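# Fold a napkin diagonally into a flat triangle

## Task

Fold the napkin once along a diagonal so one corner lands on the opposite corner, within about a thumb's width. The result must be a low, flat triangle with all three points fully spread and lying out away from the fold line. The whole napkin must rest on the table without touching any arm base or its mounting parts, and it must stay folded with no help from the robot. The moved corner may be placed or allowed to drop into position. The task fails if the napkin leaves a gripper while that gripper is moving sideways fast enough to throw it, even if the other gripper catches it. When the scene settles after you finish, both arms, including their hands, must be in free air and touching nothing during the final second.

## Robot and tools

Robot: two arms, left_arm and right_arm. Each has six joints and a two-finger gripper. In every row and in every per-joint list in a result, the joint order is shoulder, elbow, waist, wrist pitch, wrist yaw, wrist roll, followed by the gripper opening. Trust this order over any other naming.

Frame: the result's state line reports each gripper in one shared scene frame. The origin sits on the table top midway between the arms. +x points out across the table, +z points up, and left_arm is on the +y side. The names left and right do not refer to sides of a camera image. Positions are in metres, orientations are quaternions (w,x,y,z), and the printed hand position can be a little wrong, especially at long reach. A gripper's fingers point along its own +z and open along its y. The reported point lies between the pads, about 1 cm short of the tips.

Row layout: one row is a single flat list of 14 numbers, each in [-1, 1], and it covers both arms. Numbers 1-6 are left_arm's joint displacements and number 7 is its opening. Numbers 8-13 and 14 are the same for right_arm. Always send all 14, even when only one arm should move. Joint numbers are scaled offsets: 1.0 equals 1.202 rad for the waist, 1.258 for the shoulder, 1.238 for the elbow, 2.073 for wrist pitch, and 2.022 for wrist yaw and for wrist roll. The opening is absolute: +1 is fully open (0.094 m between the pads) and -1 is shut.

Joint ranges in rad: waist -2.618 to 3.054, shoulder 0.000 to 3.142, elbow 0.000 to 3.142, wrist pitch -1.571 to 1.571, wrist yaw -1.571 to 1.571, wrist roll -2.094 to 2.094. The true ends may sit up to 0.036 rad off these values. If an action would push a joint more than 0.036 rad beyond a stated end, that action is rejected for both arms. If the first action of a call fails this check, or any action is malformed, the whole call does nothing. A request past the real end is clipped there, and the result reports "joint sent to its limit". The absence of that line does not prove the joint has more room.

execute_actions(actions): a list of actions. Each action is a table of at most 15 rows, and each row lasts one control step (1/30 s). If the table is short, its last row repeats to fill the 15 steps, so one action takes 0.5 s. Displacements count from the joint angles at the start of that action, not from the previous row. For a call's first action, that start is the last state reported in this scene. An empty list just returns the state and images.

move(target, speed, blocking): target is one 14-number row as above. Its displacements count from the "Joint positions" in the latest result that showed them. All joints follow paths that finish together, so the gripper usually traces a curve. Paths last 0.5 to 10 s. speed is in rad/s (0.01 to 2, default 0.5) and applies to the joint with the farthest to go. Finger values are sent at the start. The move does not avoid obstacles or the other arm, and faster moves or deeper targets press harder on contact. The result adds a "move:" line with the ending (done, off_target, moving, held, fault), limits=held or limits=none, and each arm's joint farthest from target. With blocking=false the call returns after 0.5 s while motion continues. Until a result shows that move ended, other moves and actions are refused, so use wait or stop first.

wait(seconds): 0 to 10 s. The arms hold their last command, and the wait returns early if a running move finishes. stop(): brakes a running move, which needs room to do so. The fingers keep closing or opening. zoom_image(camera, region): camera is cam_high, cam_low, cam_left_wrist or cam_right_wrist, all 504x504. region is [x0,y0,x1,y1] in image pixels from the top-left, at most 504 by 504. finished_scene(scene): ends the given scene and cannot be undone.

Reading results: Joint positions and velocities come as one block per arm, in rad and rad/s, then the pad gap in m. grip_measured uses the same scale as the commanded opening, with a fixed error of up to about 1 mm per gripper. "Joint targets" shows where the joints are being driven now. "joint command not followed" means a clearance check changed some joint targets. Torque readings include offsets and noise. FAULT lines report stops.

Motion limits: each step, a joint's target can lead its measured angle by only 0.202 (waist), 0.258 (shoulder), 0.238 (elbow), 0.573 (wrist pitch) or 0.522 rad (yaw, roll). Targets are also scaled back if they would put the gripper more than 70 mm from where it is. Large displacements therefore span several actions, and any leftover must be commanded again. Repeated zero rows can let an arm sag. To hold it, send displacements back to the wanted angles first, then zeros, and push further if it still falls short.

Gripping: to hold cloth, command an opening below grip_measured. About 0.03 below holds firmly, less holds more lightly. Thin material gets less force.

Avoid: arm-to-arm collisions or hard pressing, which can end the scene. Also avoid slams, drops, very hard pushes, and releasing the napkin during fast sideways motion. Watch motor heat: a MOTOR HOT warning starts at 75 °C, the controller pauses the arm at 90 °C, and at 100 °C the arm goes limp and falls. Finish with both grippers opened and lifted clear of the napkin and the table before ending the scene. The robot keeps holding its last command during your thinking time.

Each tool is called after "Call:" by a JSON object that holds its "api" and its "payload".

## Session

Call:
{"api": "execute_actions", "payload": {"actions": []}}

Scene clock: 0.00 s.
left_arm: end_effector_position=(+0.3538, +0.3678, +0.4058) grip_measured=+1.000 end_effector_quat_wxyz=(+0.705, +0.007, +0.709, +0.001) | right_arm: end_effector_position=(+0.4195, -0.1298, +0.1431) grip_measured=-0.975 end_effector_quat_wxyz=(+0.309, -0.192, +0.929, +0.063)
Joint names: [shoulder, elbow, waist, wrist pitch, wrist yaw, wrist roll]
Joint positions: left_arm=[ 1.036  1.043  0.003 -0.013 -0.004  0.01   0.094] | right_arm=[ 1.556  1.155  0.254 -0.531 -0.067 -0.092  0.001]
Joint velocities: left_arm=[ 0.022 -0.027 -0.002 -0.007  0.051  0.037  0.   ] | right_arm=[-0.002 -0.007  0.002 -0.022  0.022 -0.007 -0.   ]
Joint torques (N m, as the arm reports them, + toward a larger angle): no reading
Motor temperatures (°C, as the motors report them): left_arm=[28 27 26 29 27 28] | right_arm=[29 28 30 28 28 27]
Joint targets: left_arm=[1.026 1.059 0.003 0.001 -0.004 0.008] | right_arm=[1.541 1.171 0.254 -0.520 -0.071 -0.091]

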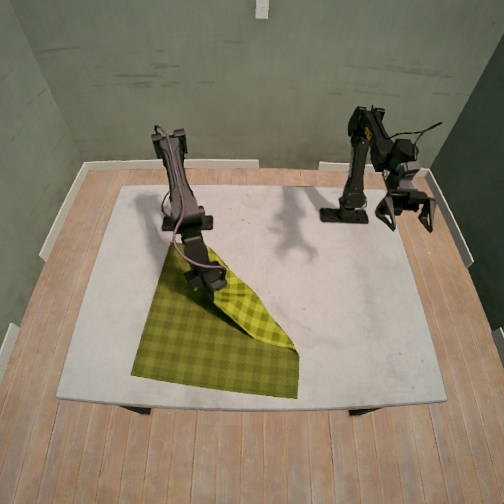

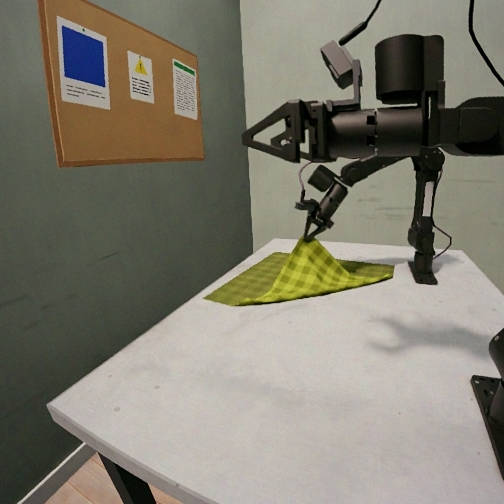

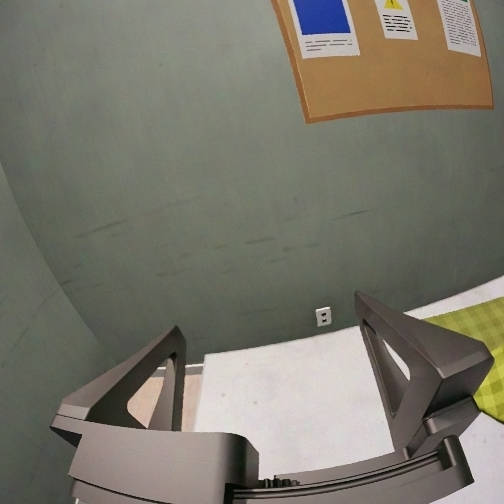

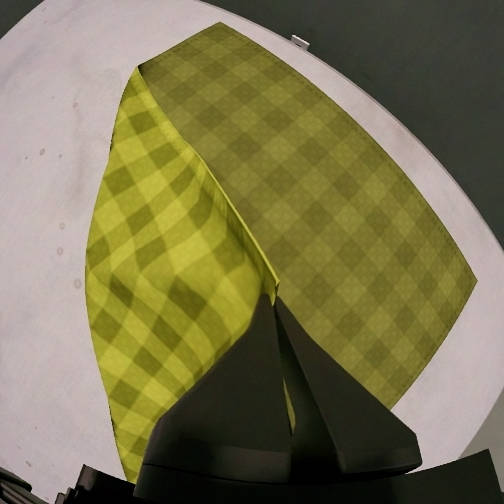

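Call:
{"api": "move", "payload": {"target": [0,0,0,0,0,0,1, 0.44,0.40,-0.359,0,0,0,-1], "speed": 0.2}}

Call:
{"api": "zoom_image", "payload": {"camera": "cam_high", "region": [110, 210, 320, 410]}}

Scene clock: 5.17 s.
left_arm: end_effector_position=(+0.3538, +0.3678, +0.4043) grip_measured=+1.000 end_effector_quat_wxyz=(+0.703, +0.007, +0.712, +0.001) | right_arm: end_effector_position=(+0.5523, -0.3199, +0.0666) grip_measured=-0.975 end_effector_quat_wxyz=(+0.268, +0.012, +0.963, +0.002)
Joint names: [shoulder, elbow, waist, wrist pitch, wrist yaw, wrist roll]
Joint positions: left_arm=[ 1.036  1.043  0.003 -0.019 -0.004  0.01   0.094] | right_arm=[ 2.115  1.615 -0.174 -0.532 -0.067 -0.092  0.001]
Joint velocities: left_arm=[ 0.007 -0.007 -0.002  0.051 -0.095 -0.051  0.   ] | right_arm=[ 0.002  0.007 -0.002 -0.007  0.022  0.007  0.002]
Joint torques (N m, as the arm reports them, + toward a larger angle): left_arm=[-2.25  6.28  0.08  1.62 -0.01  0.  ] | right_arm=[-11.84  11.36  -0.22   1.26  -0.02  -0.02]
Motor temperatures (°C, as the motors report them): left_arm=[28 27 26 30 27 28] | right_arm=[30 29 30 29 28 27]
Joint targets: left_arm=[1.036 1.043 0.003 -0.013 -0.004 0.010] | right_arm=[2.110 1.650 -0.177 -0.531 -0.067 -0.092]
move: off_target (right_arm); limits=none; left_arm: farthest joint: the wrist pitch, 0.006 radians from its target (0.000 radians at the start); right_arm: farthest joint: the elbow, 0.035 radians from its target (0.495 radians at the start)

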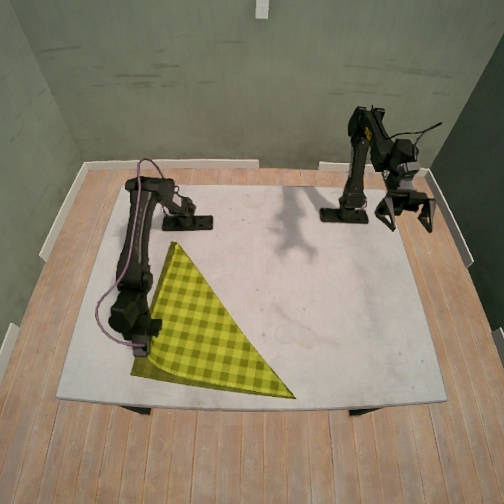

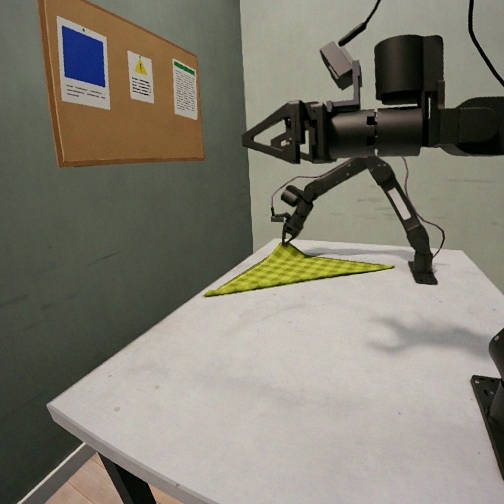

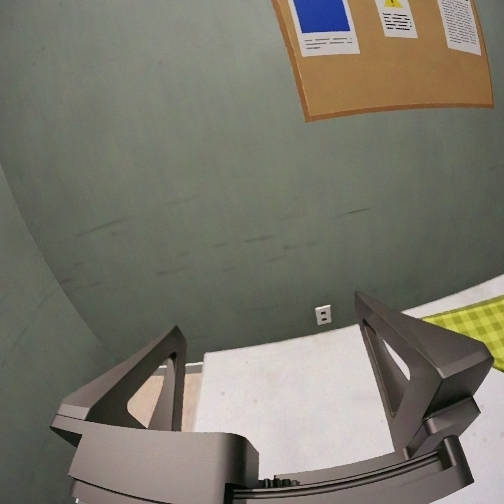

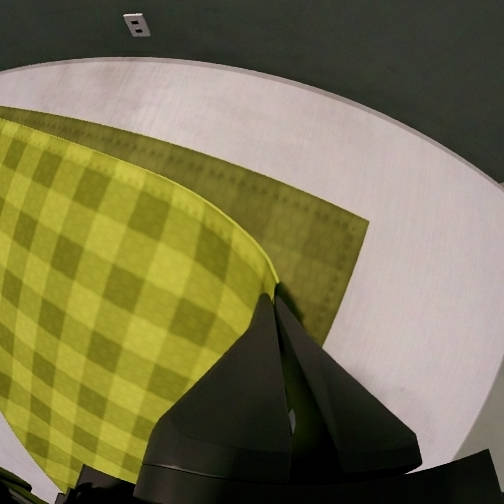

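Region (110, 210, 320, 410) of cam_high's 504x504 image, scaled by 2.400, with more detail than that image has; it fills the top 480 rows of this view, and the rest is white.

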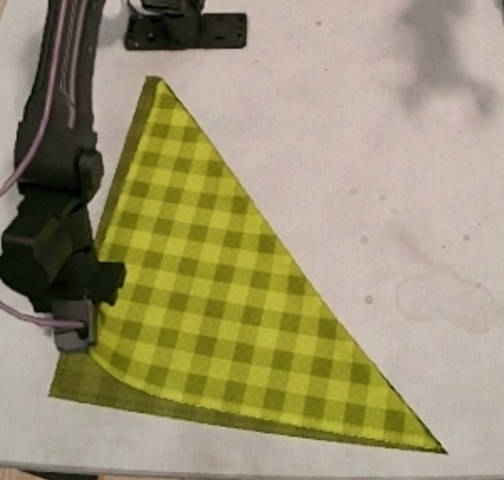

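Call:
{"api": "move", "payload": {"target": [0,0,0,0,0,0,1, 0.161,0.189,-0.026,0,0,0,-1], "speed": 0.15}}

Call:
{"api": "zoom_image", "payload": {"camera": "cam_high", "region": [110, 210, 320, 410]}}

Scene clock: 8.90 s.
left_arm: end_effector_position=(+0.3538, +0.3678, +0.4028) grip_measured=+1.000 end_effector_quat_wxyz=(+0.701, +0.007, +0.714, +0.001) | right_arm: end_effector_position=(+0.5921, -0.3390, +0.0330) grip_measured=-0.975 end_effector_quat_wxyz=(+0.266, +0.024, +0.964, -0.001)
Joint names: [shoulder, elbow, waist, wrist pitch, wrist yaw, wrist roll]
Joint positions: left_arm=[ 1.036  1.043  0.003 -0.025 -0.004  0.01   0.094] | right_arm=[ 2.32   1.816 -0.198 -0.533 -0.067 -0.092  0.001]
Joint velocities: left_arm=[-0.022  0.002 -0.007  0.022  0.037  0.007  0.   ] | right_arm=[-0.007 -0.007 -0.012  0.007 -0.007  0.095 -0.   ]
Joint torques (N m, as the arm reports them, + toward a larger angle): left_arm=[-2.21  6.23 -0.07  1.6   0.02  0.  ] | right_arm=[-13.14  11.17  -0.72   1.24  -0.02  -0.02]
Motor temperatures (°C, as the motors report them): left_arm=[28 28 26 31 27 28] | right_arm=[31 30 30 30 28 27]
Joint targets: left_arm=[1.036 1.043 0.003 -0.019 -0.004 0.010] | right_arm=[2.318 1.849 -0.205 -0.532 -0.067 -0.092]
move: off_target (right_arm); limits=none; left_arm: farthest joint: the wrist pitch, 0.006 radians from its target (0.000 radians at the start); right_arm: farthest joint: the elbow, 0.033 radians from its target (0.234 radians at the start)

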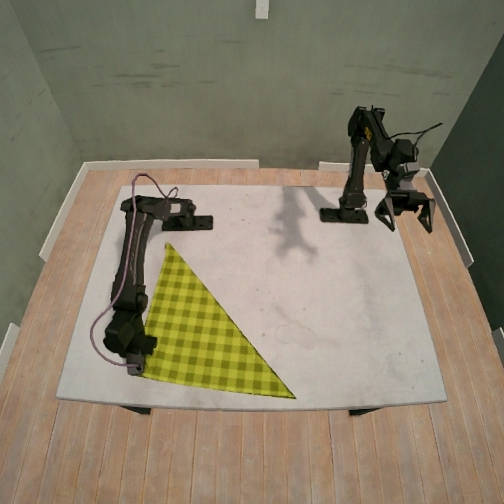

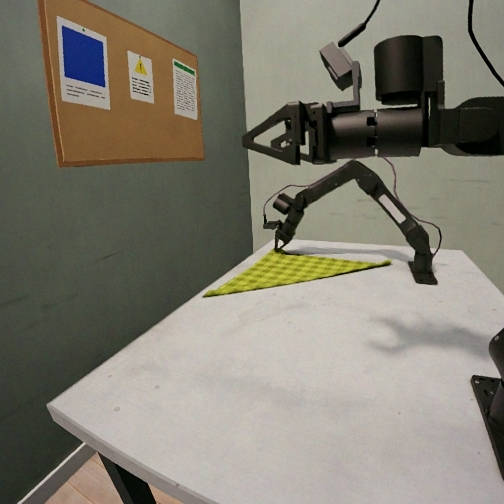

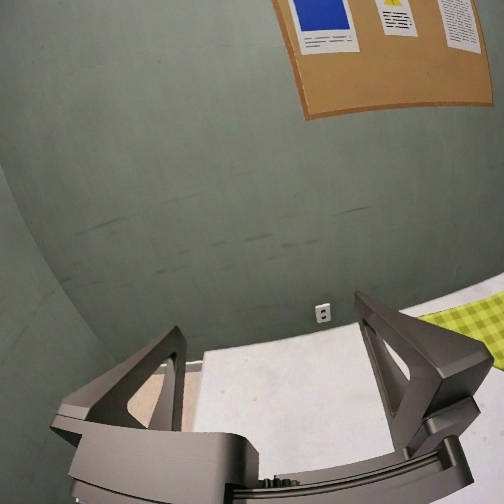

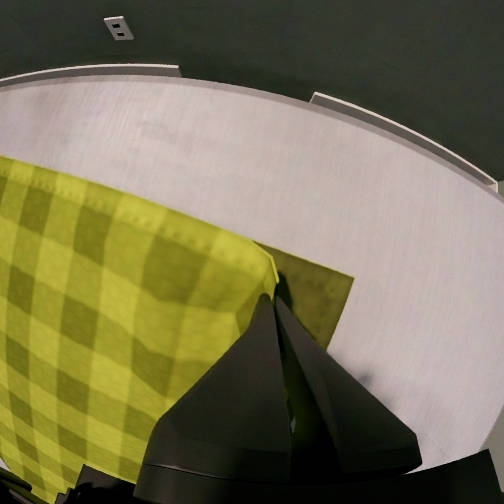

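Region (110, 210, 320, 410) of cam_high's 504x504 image, scaled by 2.400, with more detail than that image has; it fills the top 480 rows of this view, and the rest is white.

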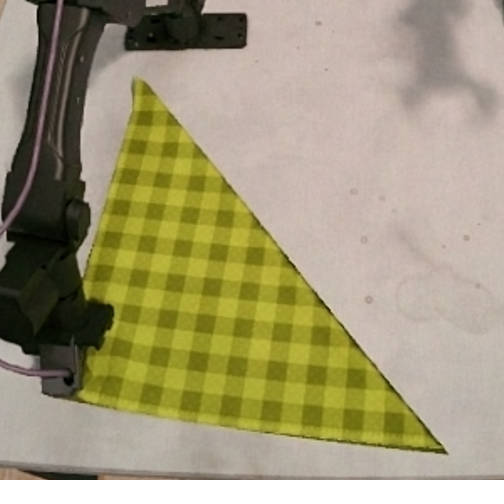

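Call:
{"api": "move", "payload": {"target": [0,0,0,0,0,0,1, 0,-0.015,-0.013,0,0,0,-1], "speed": 0.05}}

Call:
{"api": "move", "payload": {"target": [0,0,0,0,0,0,1, 0,0.01,0,0,0,0,0.3], "speed": 0.05}}

Call:
{"api": "move", "payload": {"target": [0,0,0,0,0,0,1, -0.1,0.01,0,0,0,0,0.3], "speed": 0.12}}

Call:
{"api": "zoom_image", "payload": {"camera": "cam_high", "region": [110, 210, 320, 410]}}

Scene clock: 13.87 s.
left_arm: end_effector_position=(+0.3537, +0.3678, +0.4013) grip_measured=+1.000 end_effector_quat_wxyz=(+0.698, +0.007, +0.716, +0.001) | right_arm: end_effector_position=(+0.5873, -0.3432, +0.0275) grip_measured=-0.975 end_effector_quat_wxyz=(+0.259, +0.028, +0.965, -0.001)
Joint names: [shoulder, elbow, waist, wrist pitch, wrist yaw, wrist roll]
Joint positions: left_arm=[ 1.036  1.043  0.003 -0.031 -0.004  0.01   0.094] | right_arm=[ 2.32   1.802 -0.207 -0.533 -0.067 -0.092  0.001]
Joint velocities: left_arm=[ 0.002 -0.002 -0.012  0.007  0.007  0.007  0.   ] | right_arm=[-0.007 -0.007 -0.007  0.037 -0.007  0.007  0.   ]
Joint torques (N m, as the arm reports them, + toward a larger angle): left_arm=[-2.18  6.33 -0.01  1.61 -0.02  0.02] | right_arm=[-12.9    7.91  -0.59   1.22  -0.02  -0.02]
Motor temperatures (°C, as the motors report them): left_arm=[28 28 26 32 27 28] | right_arm=[33 30 30 30 28 27]
Joint targets: left_arm=[1.036 1.043 0.003 -0.025 -0.004 0.010] | right_arm=[2.320 1.798 -0.214 -0.533 -0.067 -0.092]
move: done; limits=none; left_arm: farthest joint: the wrist pitch, 0.006 radians from its target (0.000 radians at the start); right_arm: farthest joint: the waist, 0.007 radians from its target (0.016 radians at the start)

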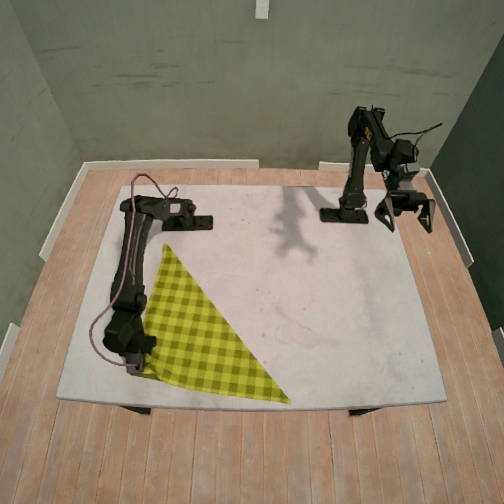

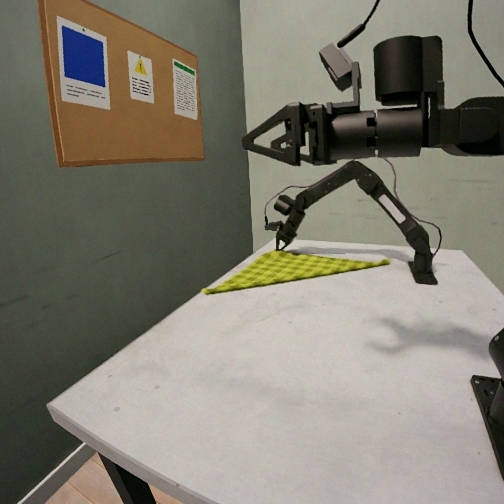

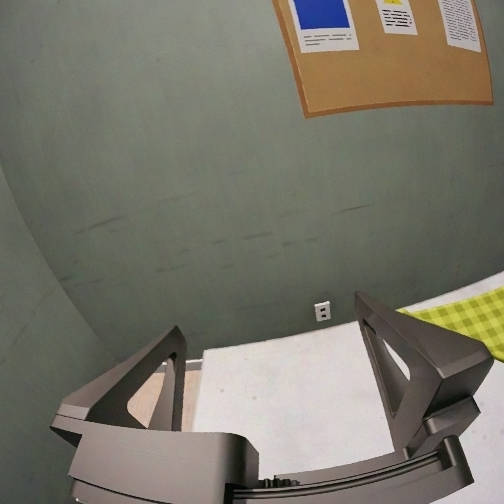

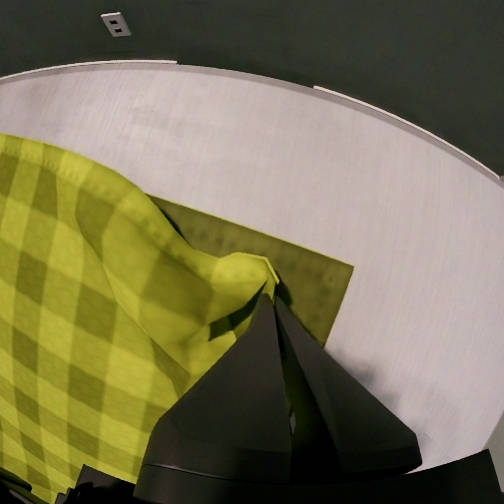

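Scene clock: 14.57 s.
left_arm: end_effector_position=(+0.3537, +0.3678, +0.3998) grip_measured=+1.000 end_effector_quat_wxyz=(+0.696, +0.007, +0.718, +0.001) | right_arm: end_effector_position=(+0.5873, -0.3432, +0.0275) grip_measured=+0.298 end_effector_quat_wxyz=(+0.259, +0.028, +0.965, -0.001)
Joint names: [shoulder, elbow, waist, wrist pitch, wrist yaw, wrist roll]
Joint positions: left_arm=[ 1.036  1.043  0.003 -0.037 -0.004  0.01   0.094] | right_arm=[ 2.32   1.802 -0.207 -0.533 -0.067 -0.092  0.061]
Joint velocities: left_arm=[ 0.012 -0.012  0.002 -0.007 -0.066 -0.022  0.   ] | right_arm=[-0.017 -0.002  0.027  0.007  0.051  0.037 -0.   ]
Joint torques (N m, as the arm reports them, + toward a larger angle): left_arm=[-2.16  6.27 -0.02  1.61  0.01  0.03] | right_arm=[-12.93   9.32   0.03   1.21  -0.02  -0.02]
Motor temperatures (°C, as the motors report them): left_arm=[28 28 26 32 27 28] | right_arm=[33 30 30 30 28 27]
Joint targets: left_arm=[1.036 1.043 0.003 -0.031 -0.004 0.010] | right_arm=[2.320 1.814 -0.207 -0.533 -0.067 -0.092]
move: done; limits=none; left_arm: farthest joint: the wrist pitch, 0.006 radians from its target (0.000 radians at the start); right_arm: farthest joint: the elbow, 0.013 radians from its target (0.013 radians at the start)

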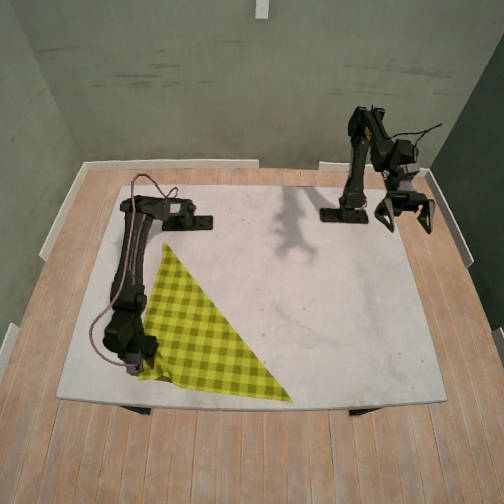

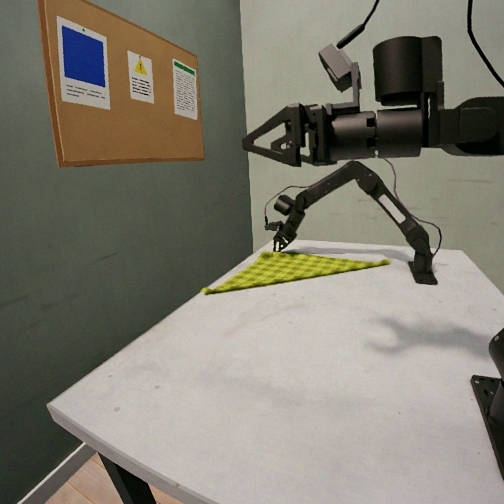

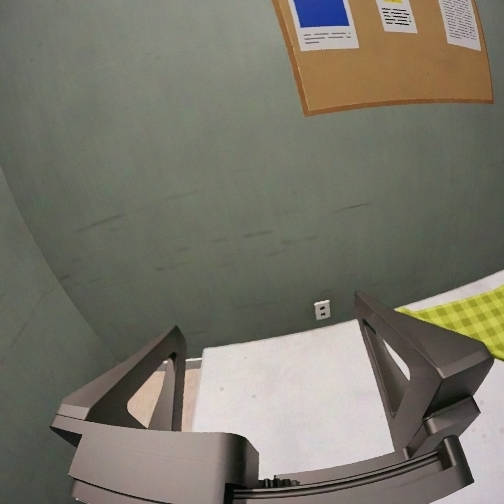

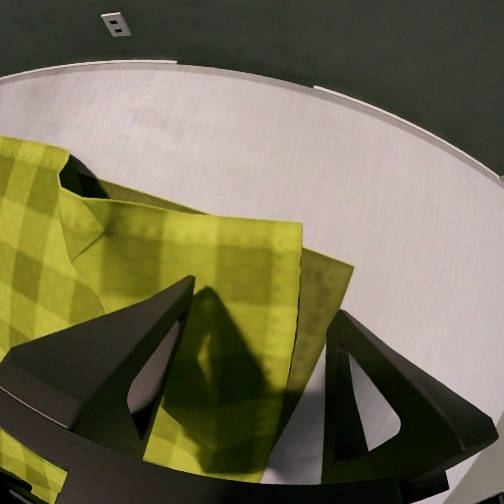

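Scene clock: 16.00 s.
left_arm: end_effector_position=(+0.3536, +0.3678, +0.3983) grip_measured=+1.000 end_effector_quat_wxyz=(+0.694, +0.007, +0.720, +0.001) | right_arm: end_effector_position=(+0.5931, -0.3442, +0.0758) grip_measured=+0.298 end_effector_quat_wxyz=(+0.301, +0.026, +0.953, -0.007)
Joint names: [shoulder, elbow, waist, wrist pitch, wrist yaw, wrist roll]
Joint positions: left_arm=[ 1.036  1.043  0.003 -0.043 -0.004  0.01   0.094] | right_arm=[ 2.231  1.802 -0.207 -0.533 -0.067 -0.092  0.061]
Joint velocities: left_arm=[-0.007  0.002  0.027  0.051  0.037  0.081  0.   ] | right_arm=[-0.017  0.007 -0.022 -0.007 -0.066  0.007  0.001]
Joint torques (N m, as the arm reports them, + toward a larger angle): left_arm=[-2.23  6.32  0.01  1.61  0.    0.03] | right_arm=[-15.24   9.55   0.04   1.36  -0.02  -0.02]
Motor temperatures (°C, as the motors report them): left_arm=[28 28 26 32 27 28] | right_arm=[34 30 30 30 28 27]
Joint targets: left_arm=[1.036 1.043 0.003 -0.037 -0.004 0.010] | right_arm=[2.194 1.814 -0.207 -0.533 -0.067 -0.092]
move: off_target (right_arm); limits=none; left_arm: farthest joint: the wrist pitch, 0.006 radians from its target (0.000 radians at the start); right_arm: farthest joint: the shoulder, 0.037 radians from its target (0.125 radians at the start)

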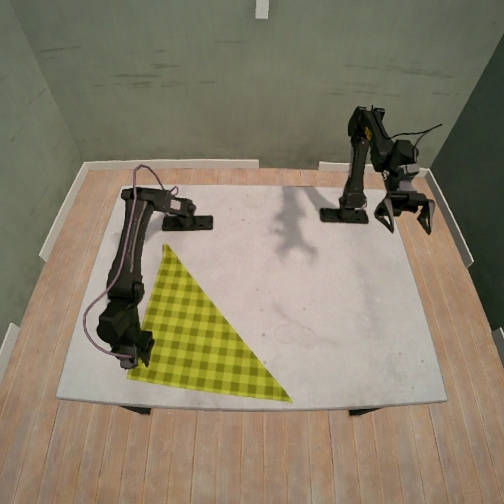

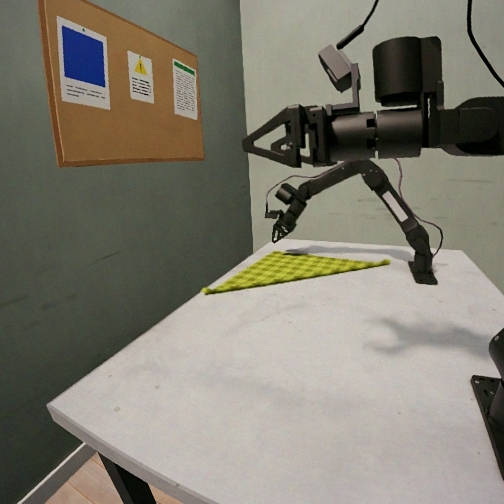

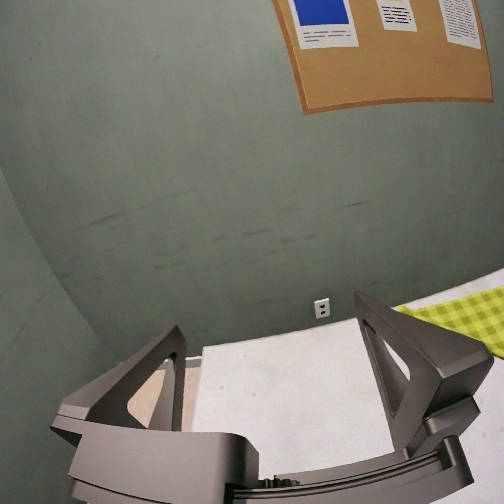

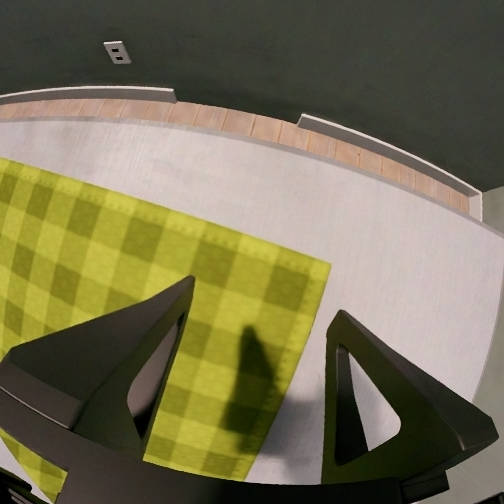

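Region (110, 210, 320, 410) of cam_high's 504x504 image, scaled by 2.400, with more detail than that image has; it fills the top 480 rows of this view, and the rest is white.

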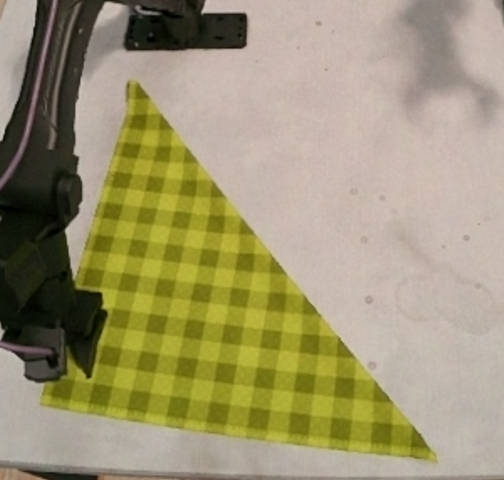

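Call:
{"api": "wait", "payload": {"seconds": 0}}

Call:
{"api": "zoom_image", "payload": {"camera": "cam_high", "region": [110, 330, 320, 420]}}

Call:
{"api": "zoom_image", "payload": {"camera": "cam_low", "region": [180, 230, 410, 320]}}

Scene clock: 19.53 s.
left_arm: end_effector_position=(+0.3536, +0.3678, +0.3983) grip_measured=+1.000 end_effector_quat_wxyz=(+0.694, +0.007, +0.720, +0.001) | right_arm: end_effector_position=(+0.5931, -0.3442, +0.0758) grip_measured=+0.298 end_effector_quat_wxyz=(+0.301, +0.026, +0.953, -0.007)
Joint names: [shoulder, elbow, waist, wrist pitch, wrist yaw, wrist roll]
Joint positions: left_arm=[ 1.036  1.043  0.003 -0.043 -0.004  0.01   0.094] | right_arm=[ 2.231  1.802 -0.207 -0.533 -0.067 -0.092  0.061]
Joint velocities: left_arm=[-0.012  0.002 -0.002  0.022 -0.066 -0.066  0.   ] | right_arm=[ 0.017  0.017 -0.002  0.022 -0.037 -0.007 -0.   ]
Joint torques (N m, as the arm reports them, + toward a larger angle): left_arm=[-2.18  6.21  0.    1.61  0.01  0.02] | right_arm=[-15.29   9.57   0.03   1.35  -0.01  -0.02]
Motor temperatures (°C, as the motors report them): left_arm=[28 28 26 32 27 28] | right_arm=[36 31 30 30 28 27]
Joint targets: left_arm=[1.036 1.043 0.003 -0.037 -0.004 0.010] | right_arm=[2.194 1.814 -0.207 -0.533 -0.067 -0.092]

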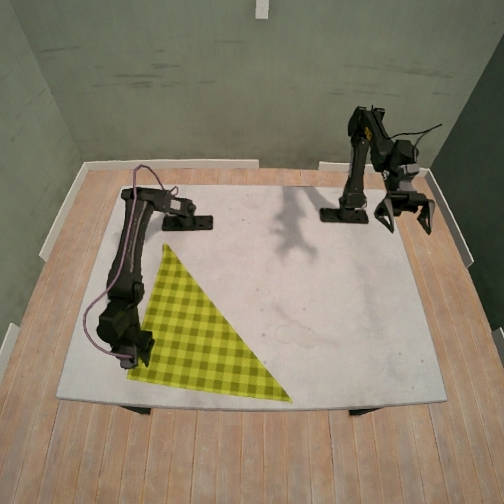

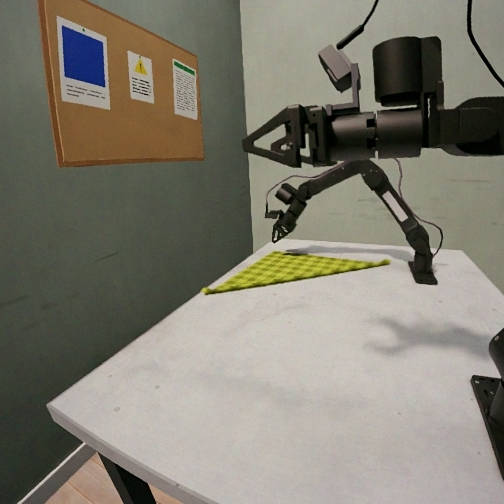

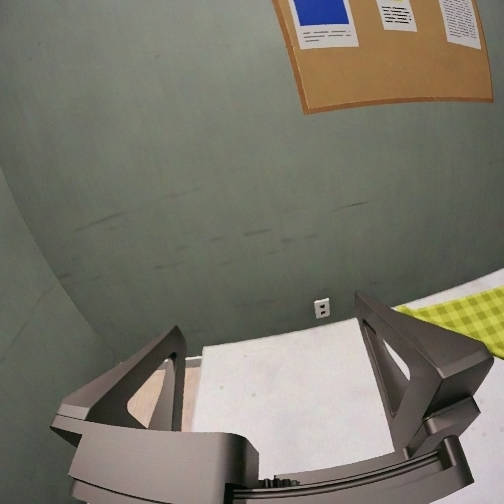

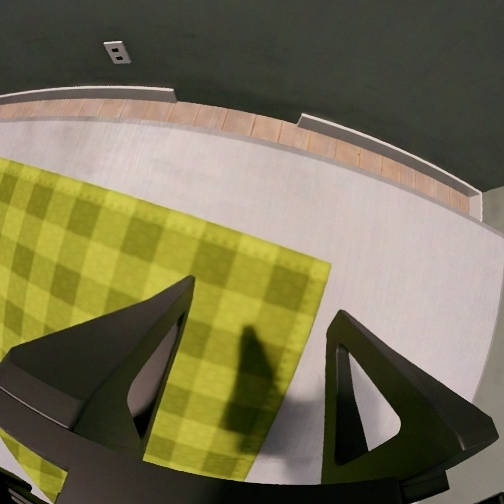

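Region (110, 330, 320, 420) of cam_high's 504x504 image, scaled by 2.400, with more detail than that image has; it fills the top 216 rows of this view, and the rest is white.

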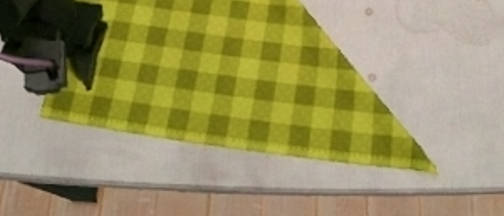

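Region (180, 230, 410, 320) of cam_low's 504x504 image, scaled by 2.191, with more detail than that image has; it fills the top 197 rows of this view, and the rest is white.

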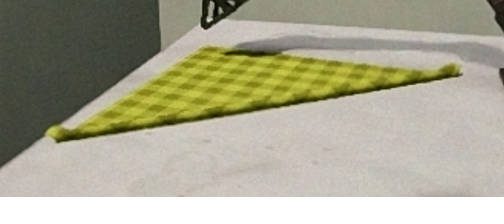

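Call:
{"api": "move", "payload": {"target": [0,0,0,0.003,0,0,1, -0.236,-0.399,0.237,0,0,0,1], "speed": 0.3}}

Call:
{"api": "zoom_image", "payload": {"camera": "cam_low", "region": [230, 200, 380, 300]}}

Scene clock: 25.10 s.
left_arm: end_effector_position=(+0.3536, +0.3678, +0.3971) grip_measured=+1.000 end_effector_quat_wxyz=(+0.692, +0.007, +0.722, +0.001) | right_arm: end_effector_position=(+0.4675, -0.1983, +0.0276) grip_measured=+1.000 end_effector_quat_wxyz=(+0.186, -0.107, +0.976, +0.035)
Joint names: [shoulder, elbow, waist, wrist pitch, wrist yaw, wrist roll]
Joint positions: left_arm=[ 1.036  1.043  0.003 -0.048 -0.004  0.01   0.094] | right_arm=[ 1.973  1.312  0.075 -0.536 -0.067 -0.092  0.094]
Joint velocities: left_arm=[ 0.027 -0.007 -0.007 -0.022 -0.051  0.022  0.   ] | right_arm=[-0.007 -0.007 -0.007  0.007  0.022  0.007  0.   ]
Joint torques (N m, as the arm reports them, + toward a larger angle): left_arm=[-2.25  6.29  0.    1.68  0.01  0.01] | right_arm=[-12.62   7.34   0.43   1.    -0.03  -0.02]
Motor temperatures (°C, as the motors report them): left_arm=[28 29 26 33 27 28] | right_arm=[38 31 30 31 28 27]
Joint targets: left_arm=[1.036 1.043 0.003 -0.037 -0.004 0.010] | right_arm=[1.934 1.308 0.079 -0.533 -0.067 -0.092]
move: off_target (right_arm); limits=none; left_arm: farthest joint: the wrist pitch, 0.011 radians from its target (0.007 radians at the start); right_arm: farthest joint: the shoulder, 0.039 radians from its target (0.297 radians at the start)

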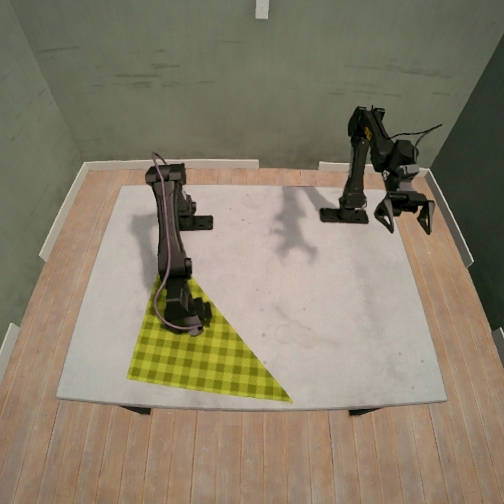

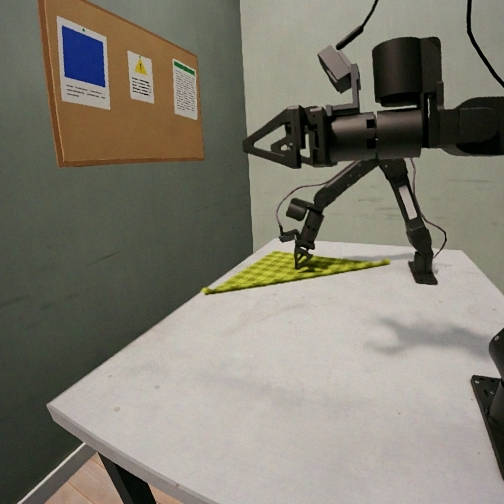

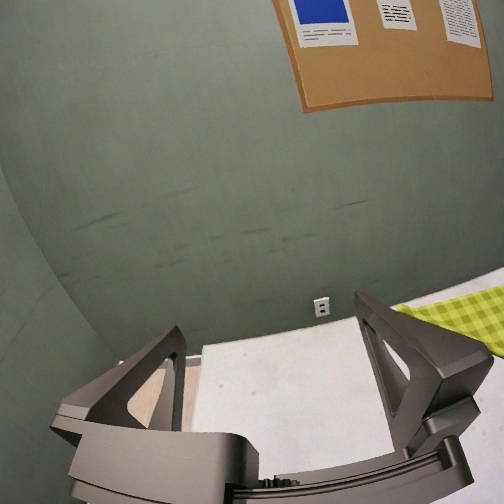

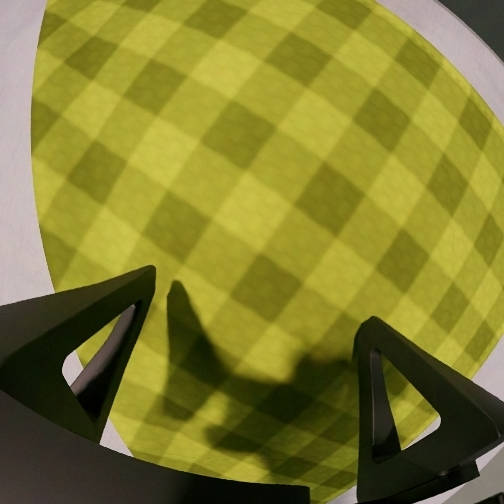

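Region (230, 200, 380, 300) of cam_low's 504x504 image, scaled by 3.360, with more detail than that image has.

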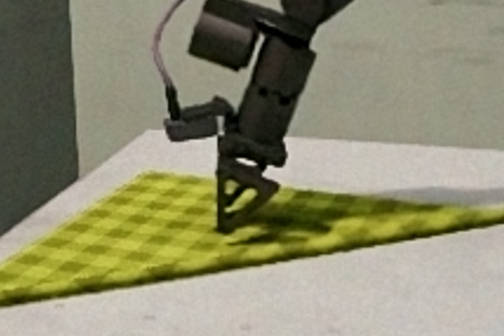

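Call:
{"api": "move", "payload": {"target": [0,0,0,0.005,0,0,1, -0.03,-0.036,0,0,0,0,1], "speed": 0.05}}

Scene clock: 27.03 s.
left_arm: end_effector_position=(+0.3535, +0.3678, +0.3962) grip_measured=+1.000 end_effector_quat_wxyz=(+0.691, +0.007, +0.723, +0.001) | right_arm: end_effector_position=(+0.4564, -0.1996, +0.0172) grip_measured=+1.000 end_effector_quat_wxyz=(+0.169, -0.107, +0.979, +0.035)
Joint names: [shoulder, elbow, waist, wrist pitch, wrist yaw, wrist roll]
Joint positions: left_arm=[ 1.036  1.043  0.003 -0.052 -0.004  0.01   0.094] | right_arm=[ 1.973  1.279  0.075 -0.536 -0.067 -0.092  0.094]
Joint velocities: left_arm=[-0.002  0.007  0.002  0.022  0.007  0.022  0.   ] | right_arm=[-0.007 -0.017 -0.002  0.051 -0.007 -0.051  0.   ]
Joint torques (N m, as the arm reports them, + toward a larger angle): left_arm=[-2.24  6.21 -0.02  1.7   0.    0.04] | right_arm=[-12.46   6.53   0.03   0.92  -0.02  -0.02]
Motor temperatures (°C, as the motors report them): left_arm=[28 29 26 33 27 28] | right_arm=[38 30 30 31 28 27]
Joint targets: left_arm=[1.036 1.043 0.003 -0.038 -0.004 0.010] | right_arm=[1.935 1.267 0.075 -0.536 -0.067 -0.092]
move: off_target (right_arm); limits=none; left_arm: farthest joint: the wrist pitch, 0.014 radians from its target (0.010 radians at the start); right_arm: farthest joint: the shoulder, 0.038 radians from its target (0.038 radians at the start)

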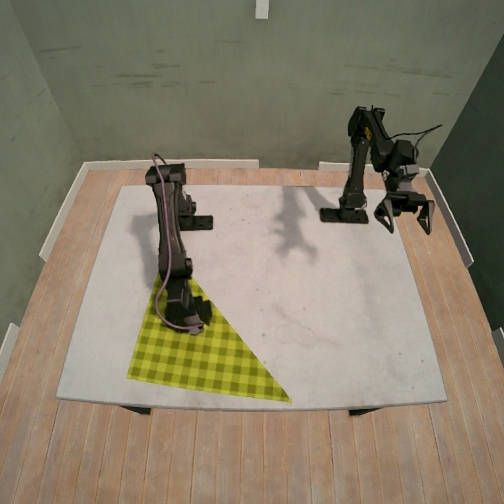

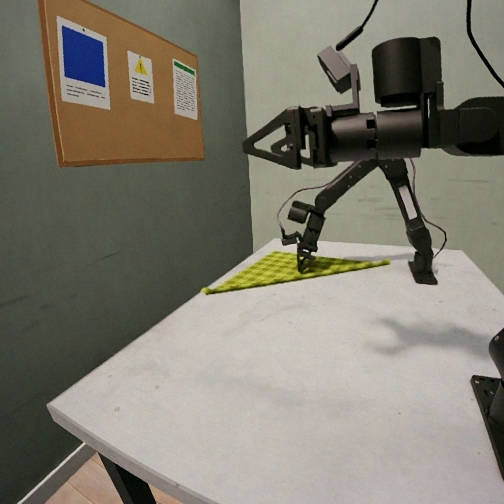

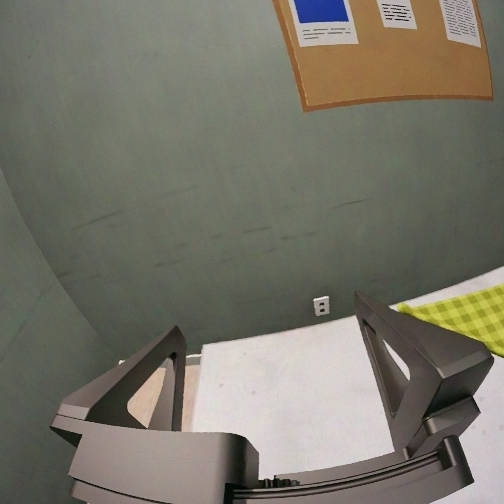

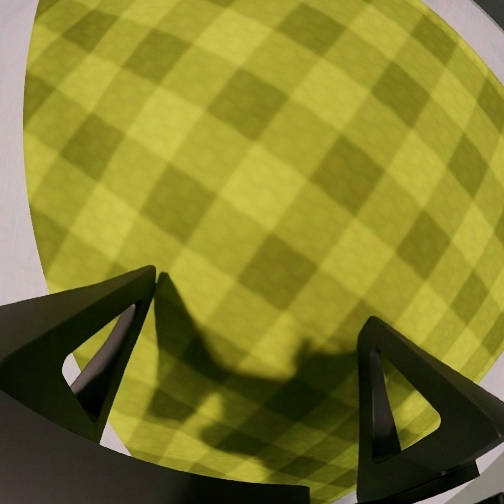

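Call:
{"api": "execute_actions", "payload": {"actions": [[[0,0,0,0.007,0,0,1,-0.030,-0.011,0.005,0,0,0,1],[0,0,0,0.007,0,0,1,-0.0315,-0.013,0.007,0,0,0,1],[0,0,0,0.007,0,0,1,-0.033,-0.0155,0.009,0,0,0,1],[0,0,0,0.007,0,0,1,-0.0345,-0.018,0.011,0,0,0,1],[0,0,0,0.007,0,0,1,-0.036,-0.02,0.013,0,0,0,1],[0,0,0,0.007,0,0,1,-0.0375,-0.0225,0.015,0,0,0,1],[0,0,0,0.007,0,0,1,-0.039,-0.025,0.017,0,0,0,1],[0,0,0,0.007,0,0,1,-0.0405,-0.027,0.019,0,0,0,1],[0,0,0,0.007,0,0,1,-0.042,-0.0295,0.021,0,0,0,1],[0,0,0,0.007,0,0,1,-0.0435,-0.032,0.023,0,0,0,1],[0,0,0,0.007,0,0,1,-0.045,-0.034,0.025,0,0,0,1],[0,0,0,0.007,0,0,1,-0.0465,-0.036,0.027,0,0,0,1],[0,0,0,0.007,0,0,1,-0.048,-0.038,0.029,0,0,0,1],[0,0,0,0.007,0,0,1,-0.0495,-0.04,0.031,0,0,0,1],[0,0,0,0.007,0,0,1,-0.051,-0.042,0.033,0,0,0,1]]]}}

Call:
{"api": "wait", "payload": {"seconds": 0.5}}

Call:
{"api": "zoom_image", "payload": {"camera": "cam_high", "region": [110, 210, 320, 410]}}

Scene clock: 29.97 s.
left_arm: end_effector_position=(+0.3535, +0.3678, +0.3962) grip_measured=+1.000 end_effector_quat_wxyz=(+0.691, +0.007, +0.723, +0.001) | right_arm: end_effector_position=(+0.4444, -0.1899, +0.0171) grip_measured=+1.000 end_effector_quat_wxyz=(+0.164, -0.120, +0.979, +0.036)
Joint names: [shoulder, elbow, waist, wrist pitch, wrist yaw, wrist roll]
Joint positions: left_arm=[ 1.036  1.043  0.003 -0.052 -0.004  0.01   0.094] | right_arm=[ 1.944  1.241  0.102 -0.536 -0.064 -0.092  0.094]
Joint velocities: left_arm=[ 0.007 -0.007 -0.017  0.007 -0.037  0.007  0.   ] | right_arm=[-0.046 -0.076  0.076 -0.066  0.007 -0.066  0.   ]
Joint torques (N m, as the arm reports them, + toward a larger angle): left_arm=[-2.22  6.28 -0.08  1.69  0.01  0.03] | right_arm=[-11.77   6.64   0.85   0.89  -0.04  -0.02]
Motor temperatures (°C, as the motors report them): left_arm=[28 29 26 33 27 28] | right_arm=[38 30 30 30 28 27]
Joint targets: left_arm=[1.036 1.043 0.003 -0.037 -0.004 0.010] | right_arm=[1.909 1.227 0.115 -0.536 -0.067 -0.092]

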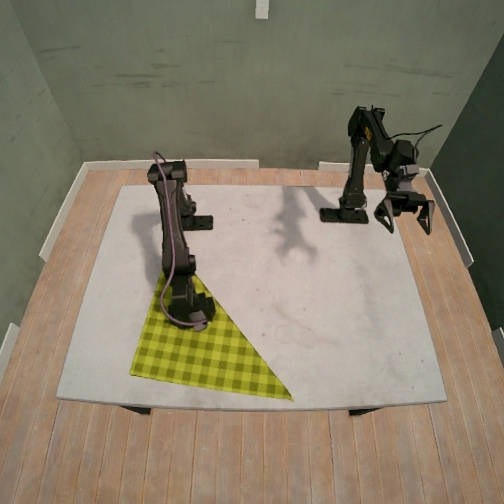

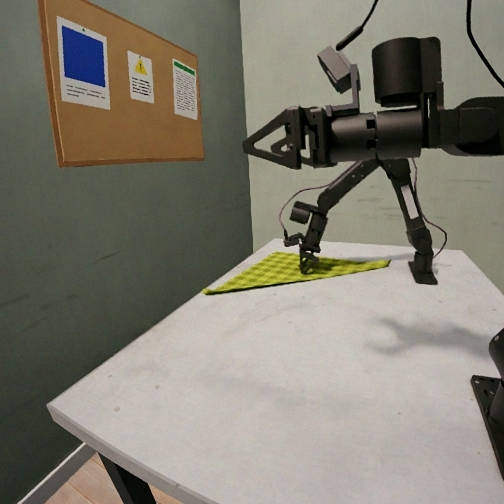

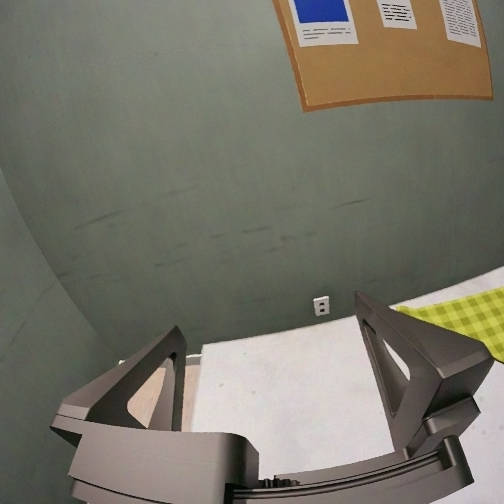

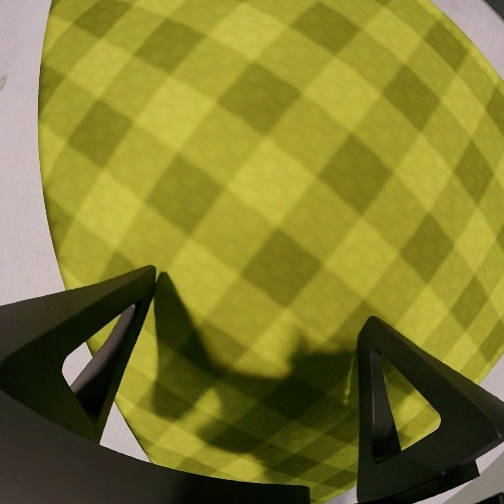

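Scene clock: 30.47 s.
left_arm: end_effector_position=(+0.3535, +0.3678, +0.3962) grip_measured=+1.000 end_effector_quat_wxyz=(+0.691, +0.007, +0.723, +0.001) | right_arm: end_effector_position=(+0.4429, -0.1880, +0.0171) grip_measured=+1.000 end_effector_quat_wxyz=(+0.164, -0.122, +0.978, +0.036)
Joint names: [shoulder, elbow, waist, wrist pitch, wrist yaw, wrist roll]
Joint positions: left_arm=[ 1.036  1.043  0.003 -0.052 -0.004  0.01   0.094] | right_arm=[ 1.941  1.237  0.107 -0.536 -0.064 -0.092  0.094]
Joint velocities: left_arm=[-0.032 -0.007 -0.032  0.037 -0.022  0.066  0.   ] | right_arm=[-0.002  0.012 -0.012  0.066 -0.007 -0.11   0.   ]
Joint torques (N m, as the arm reports them, + toward a larger angle): left_arm=[-2.27  6.27 -0.03  1.68  0.    0.03] | right_arm=[-11.76   6.68   0.73   0.9   -0.04  -0.02]
Motor temperatures (°C, as the motors report them): left_arm=[28 29 26 33 27 28] | right_arm=[38 30 30 30 28 27]
Joint targets: left_arm=[1.036 1.043 0.003 -0.037 -0.004 0.010] | right_arm=[1.909 1.227 0.114 -0.536 -0.067 -0.092]
wait: 0.50 s; at rest by 0.23 s

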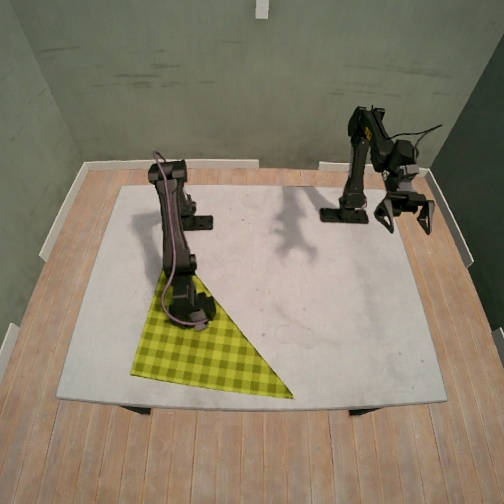

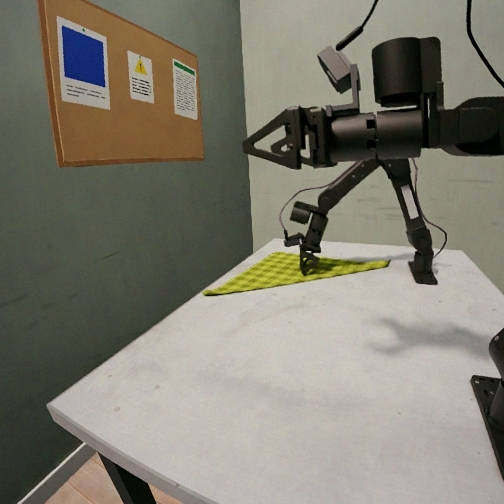

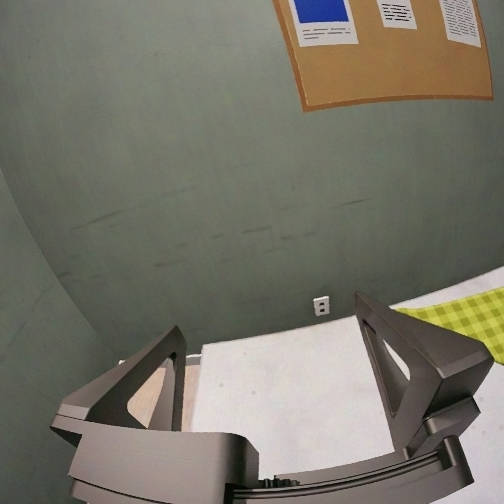

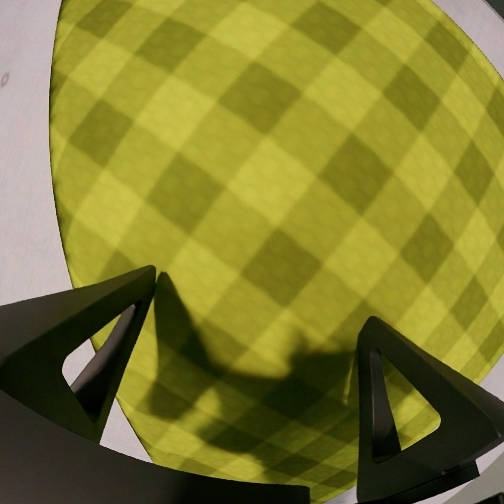

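Region (110, 210, 320, 410) of cam_high's 504x504 image, scaled by 2.400, with more detail than that image has; it fills the top 480 rows of this view, and the rest is white.

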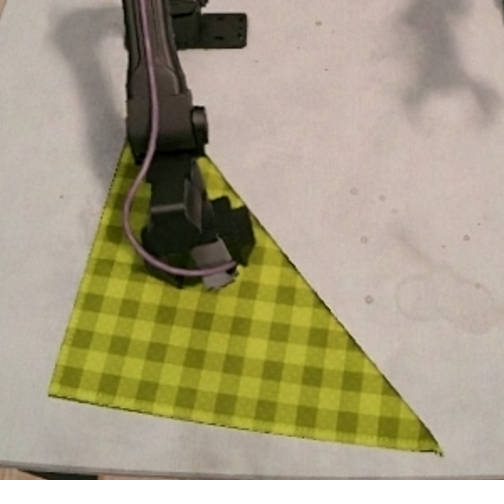

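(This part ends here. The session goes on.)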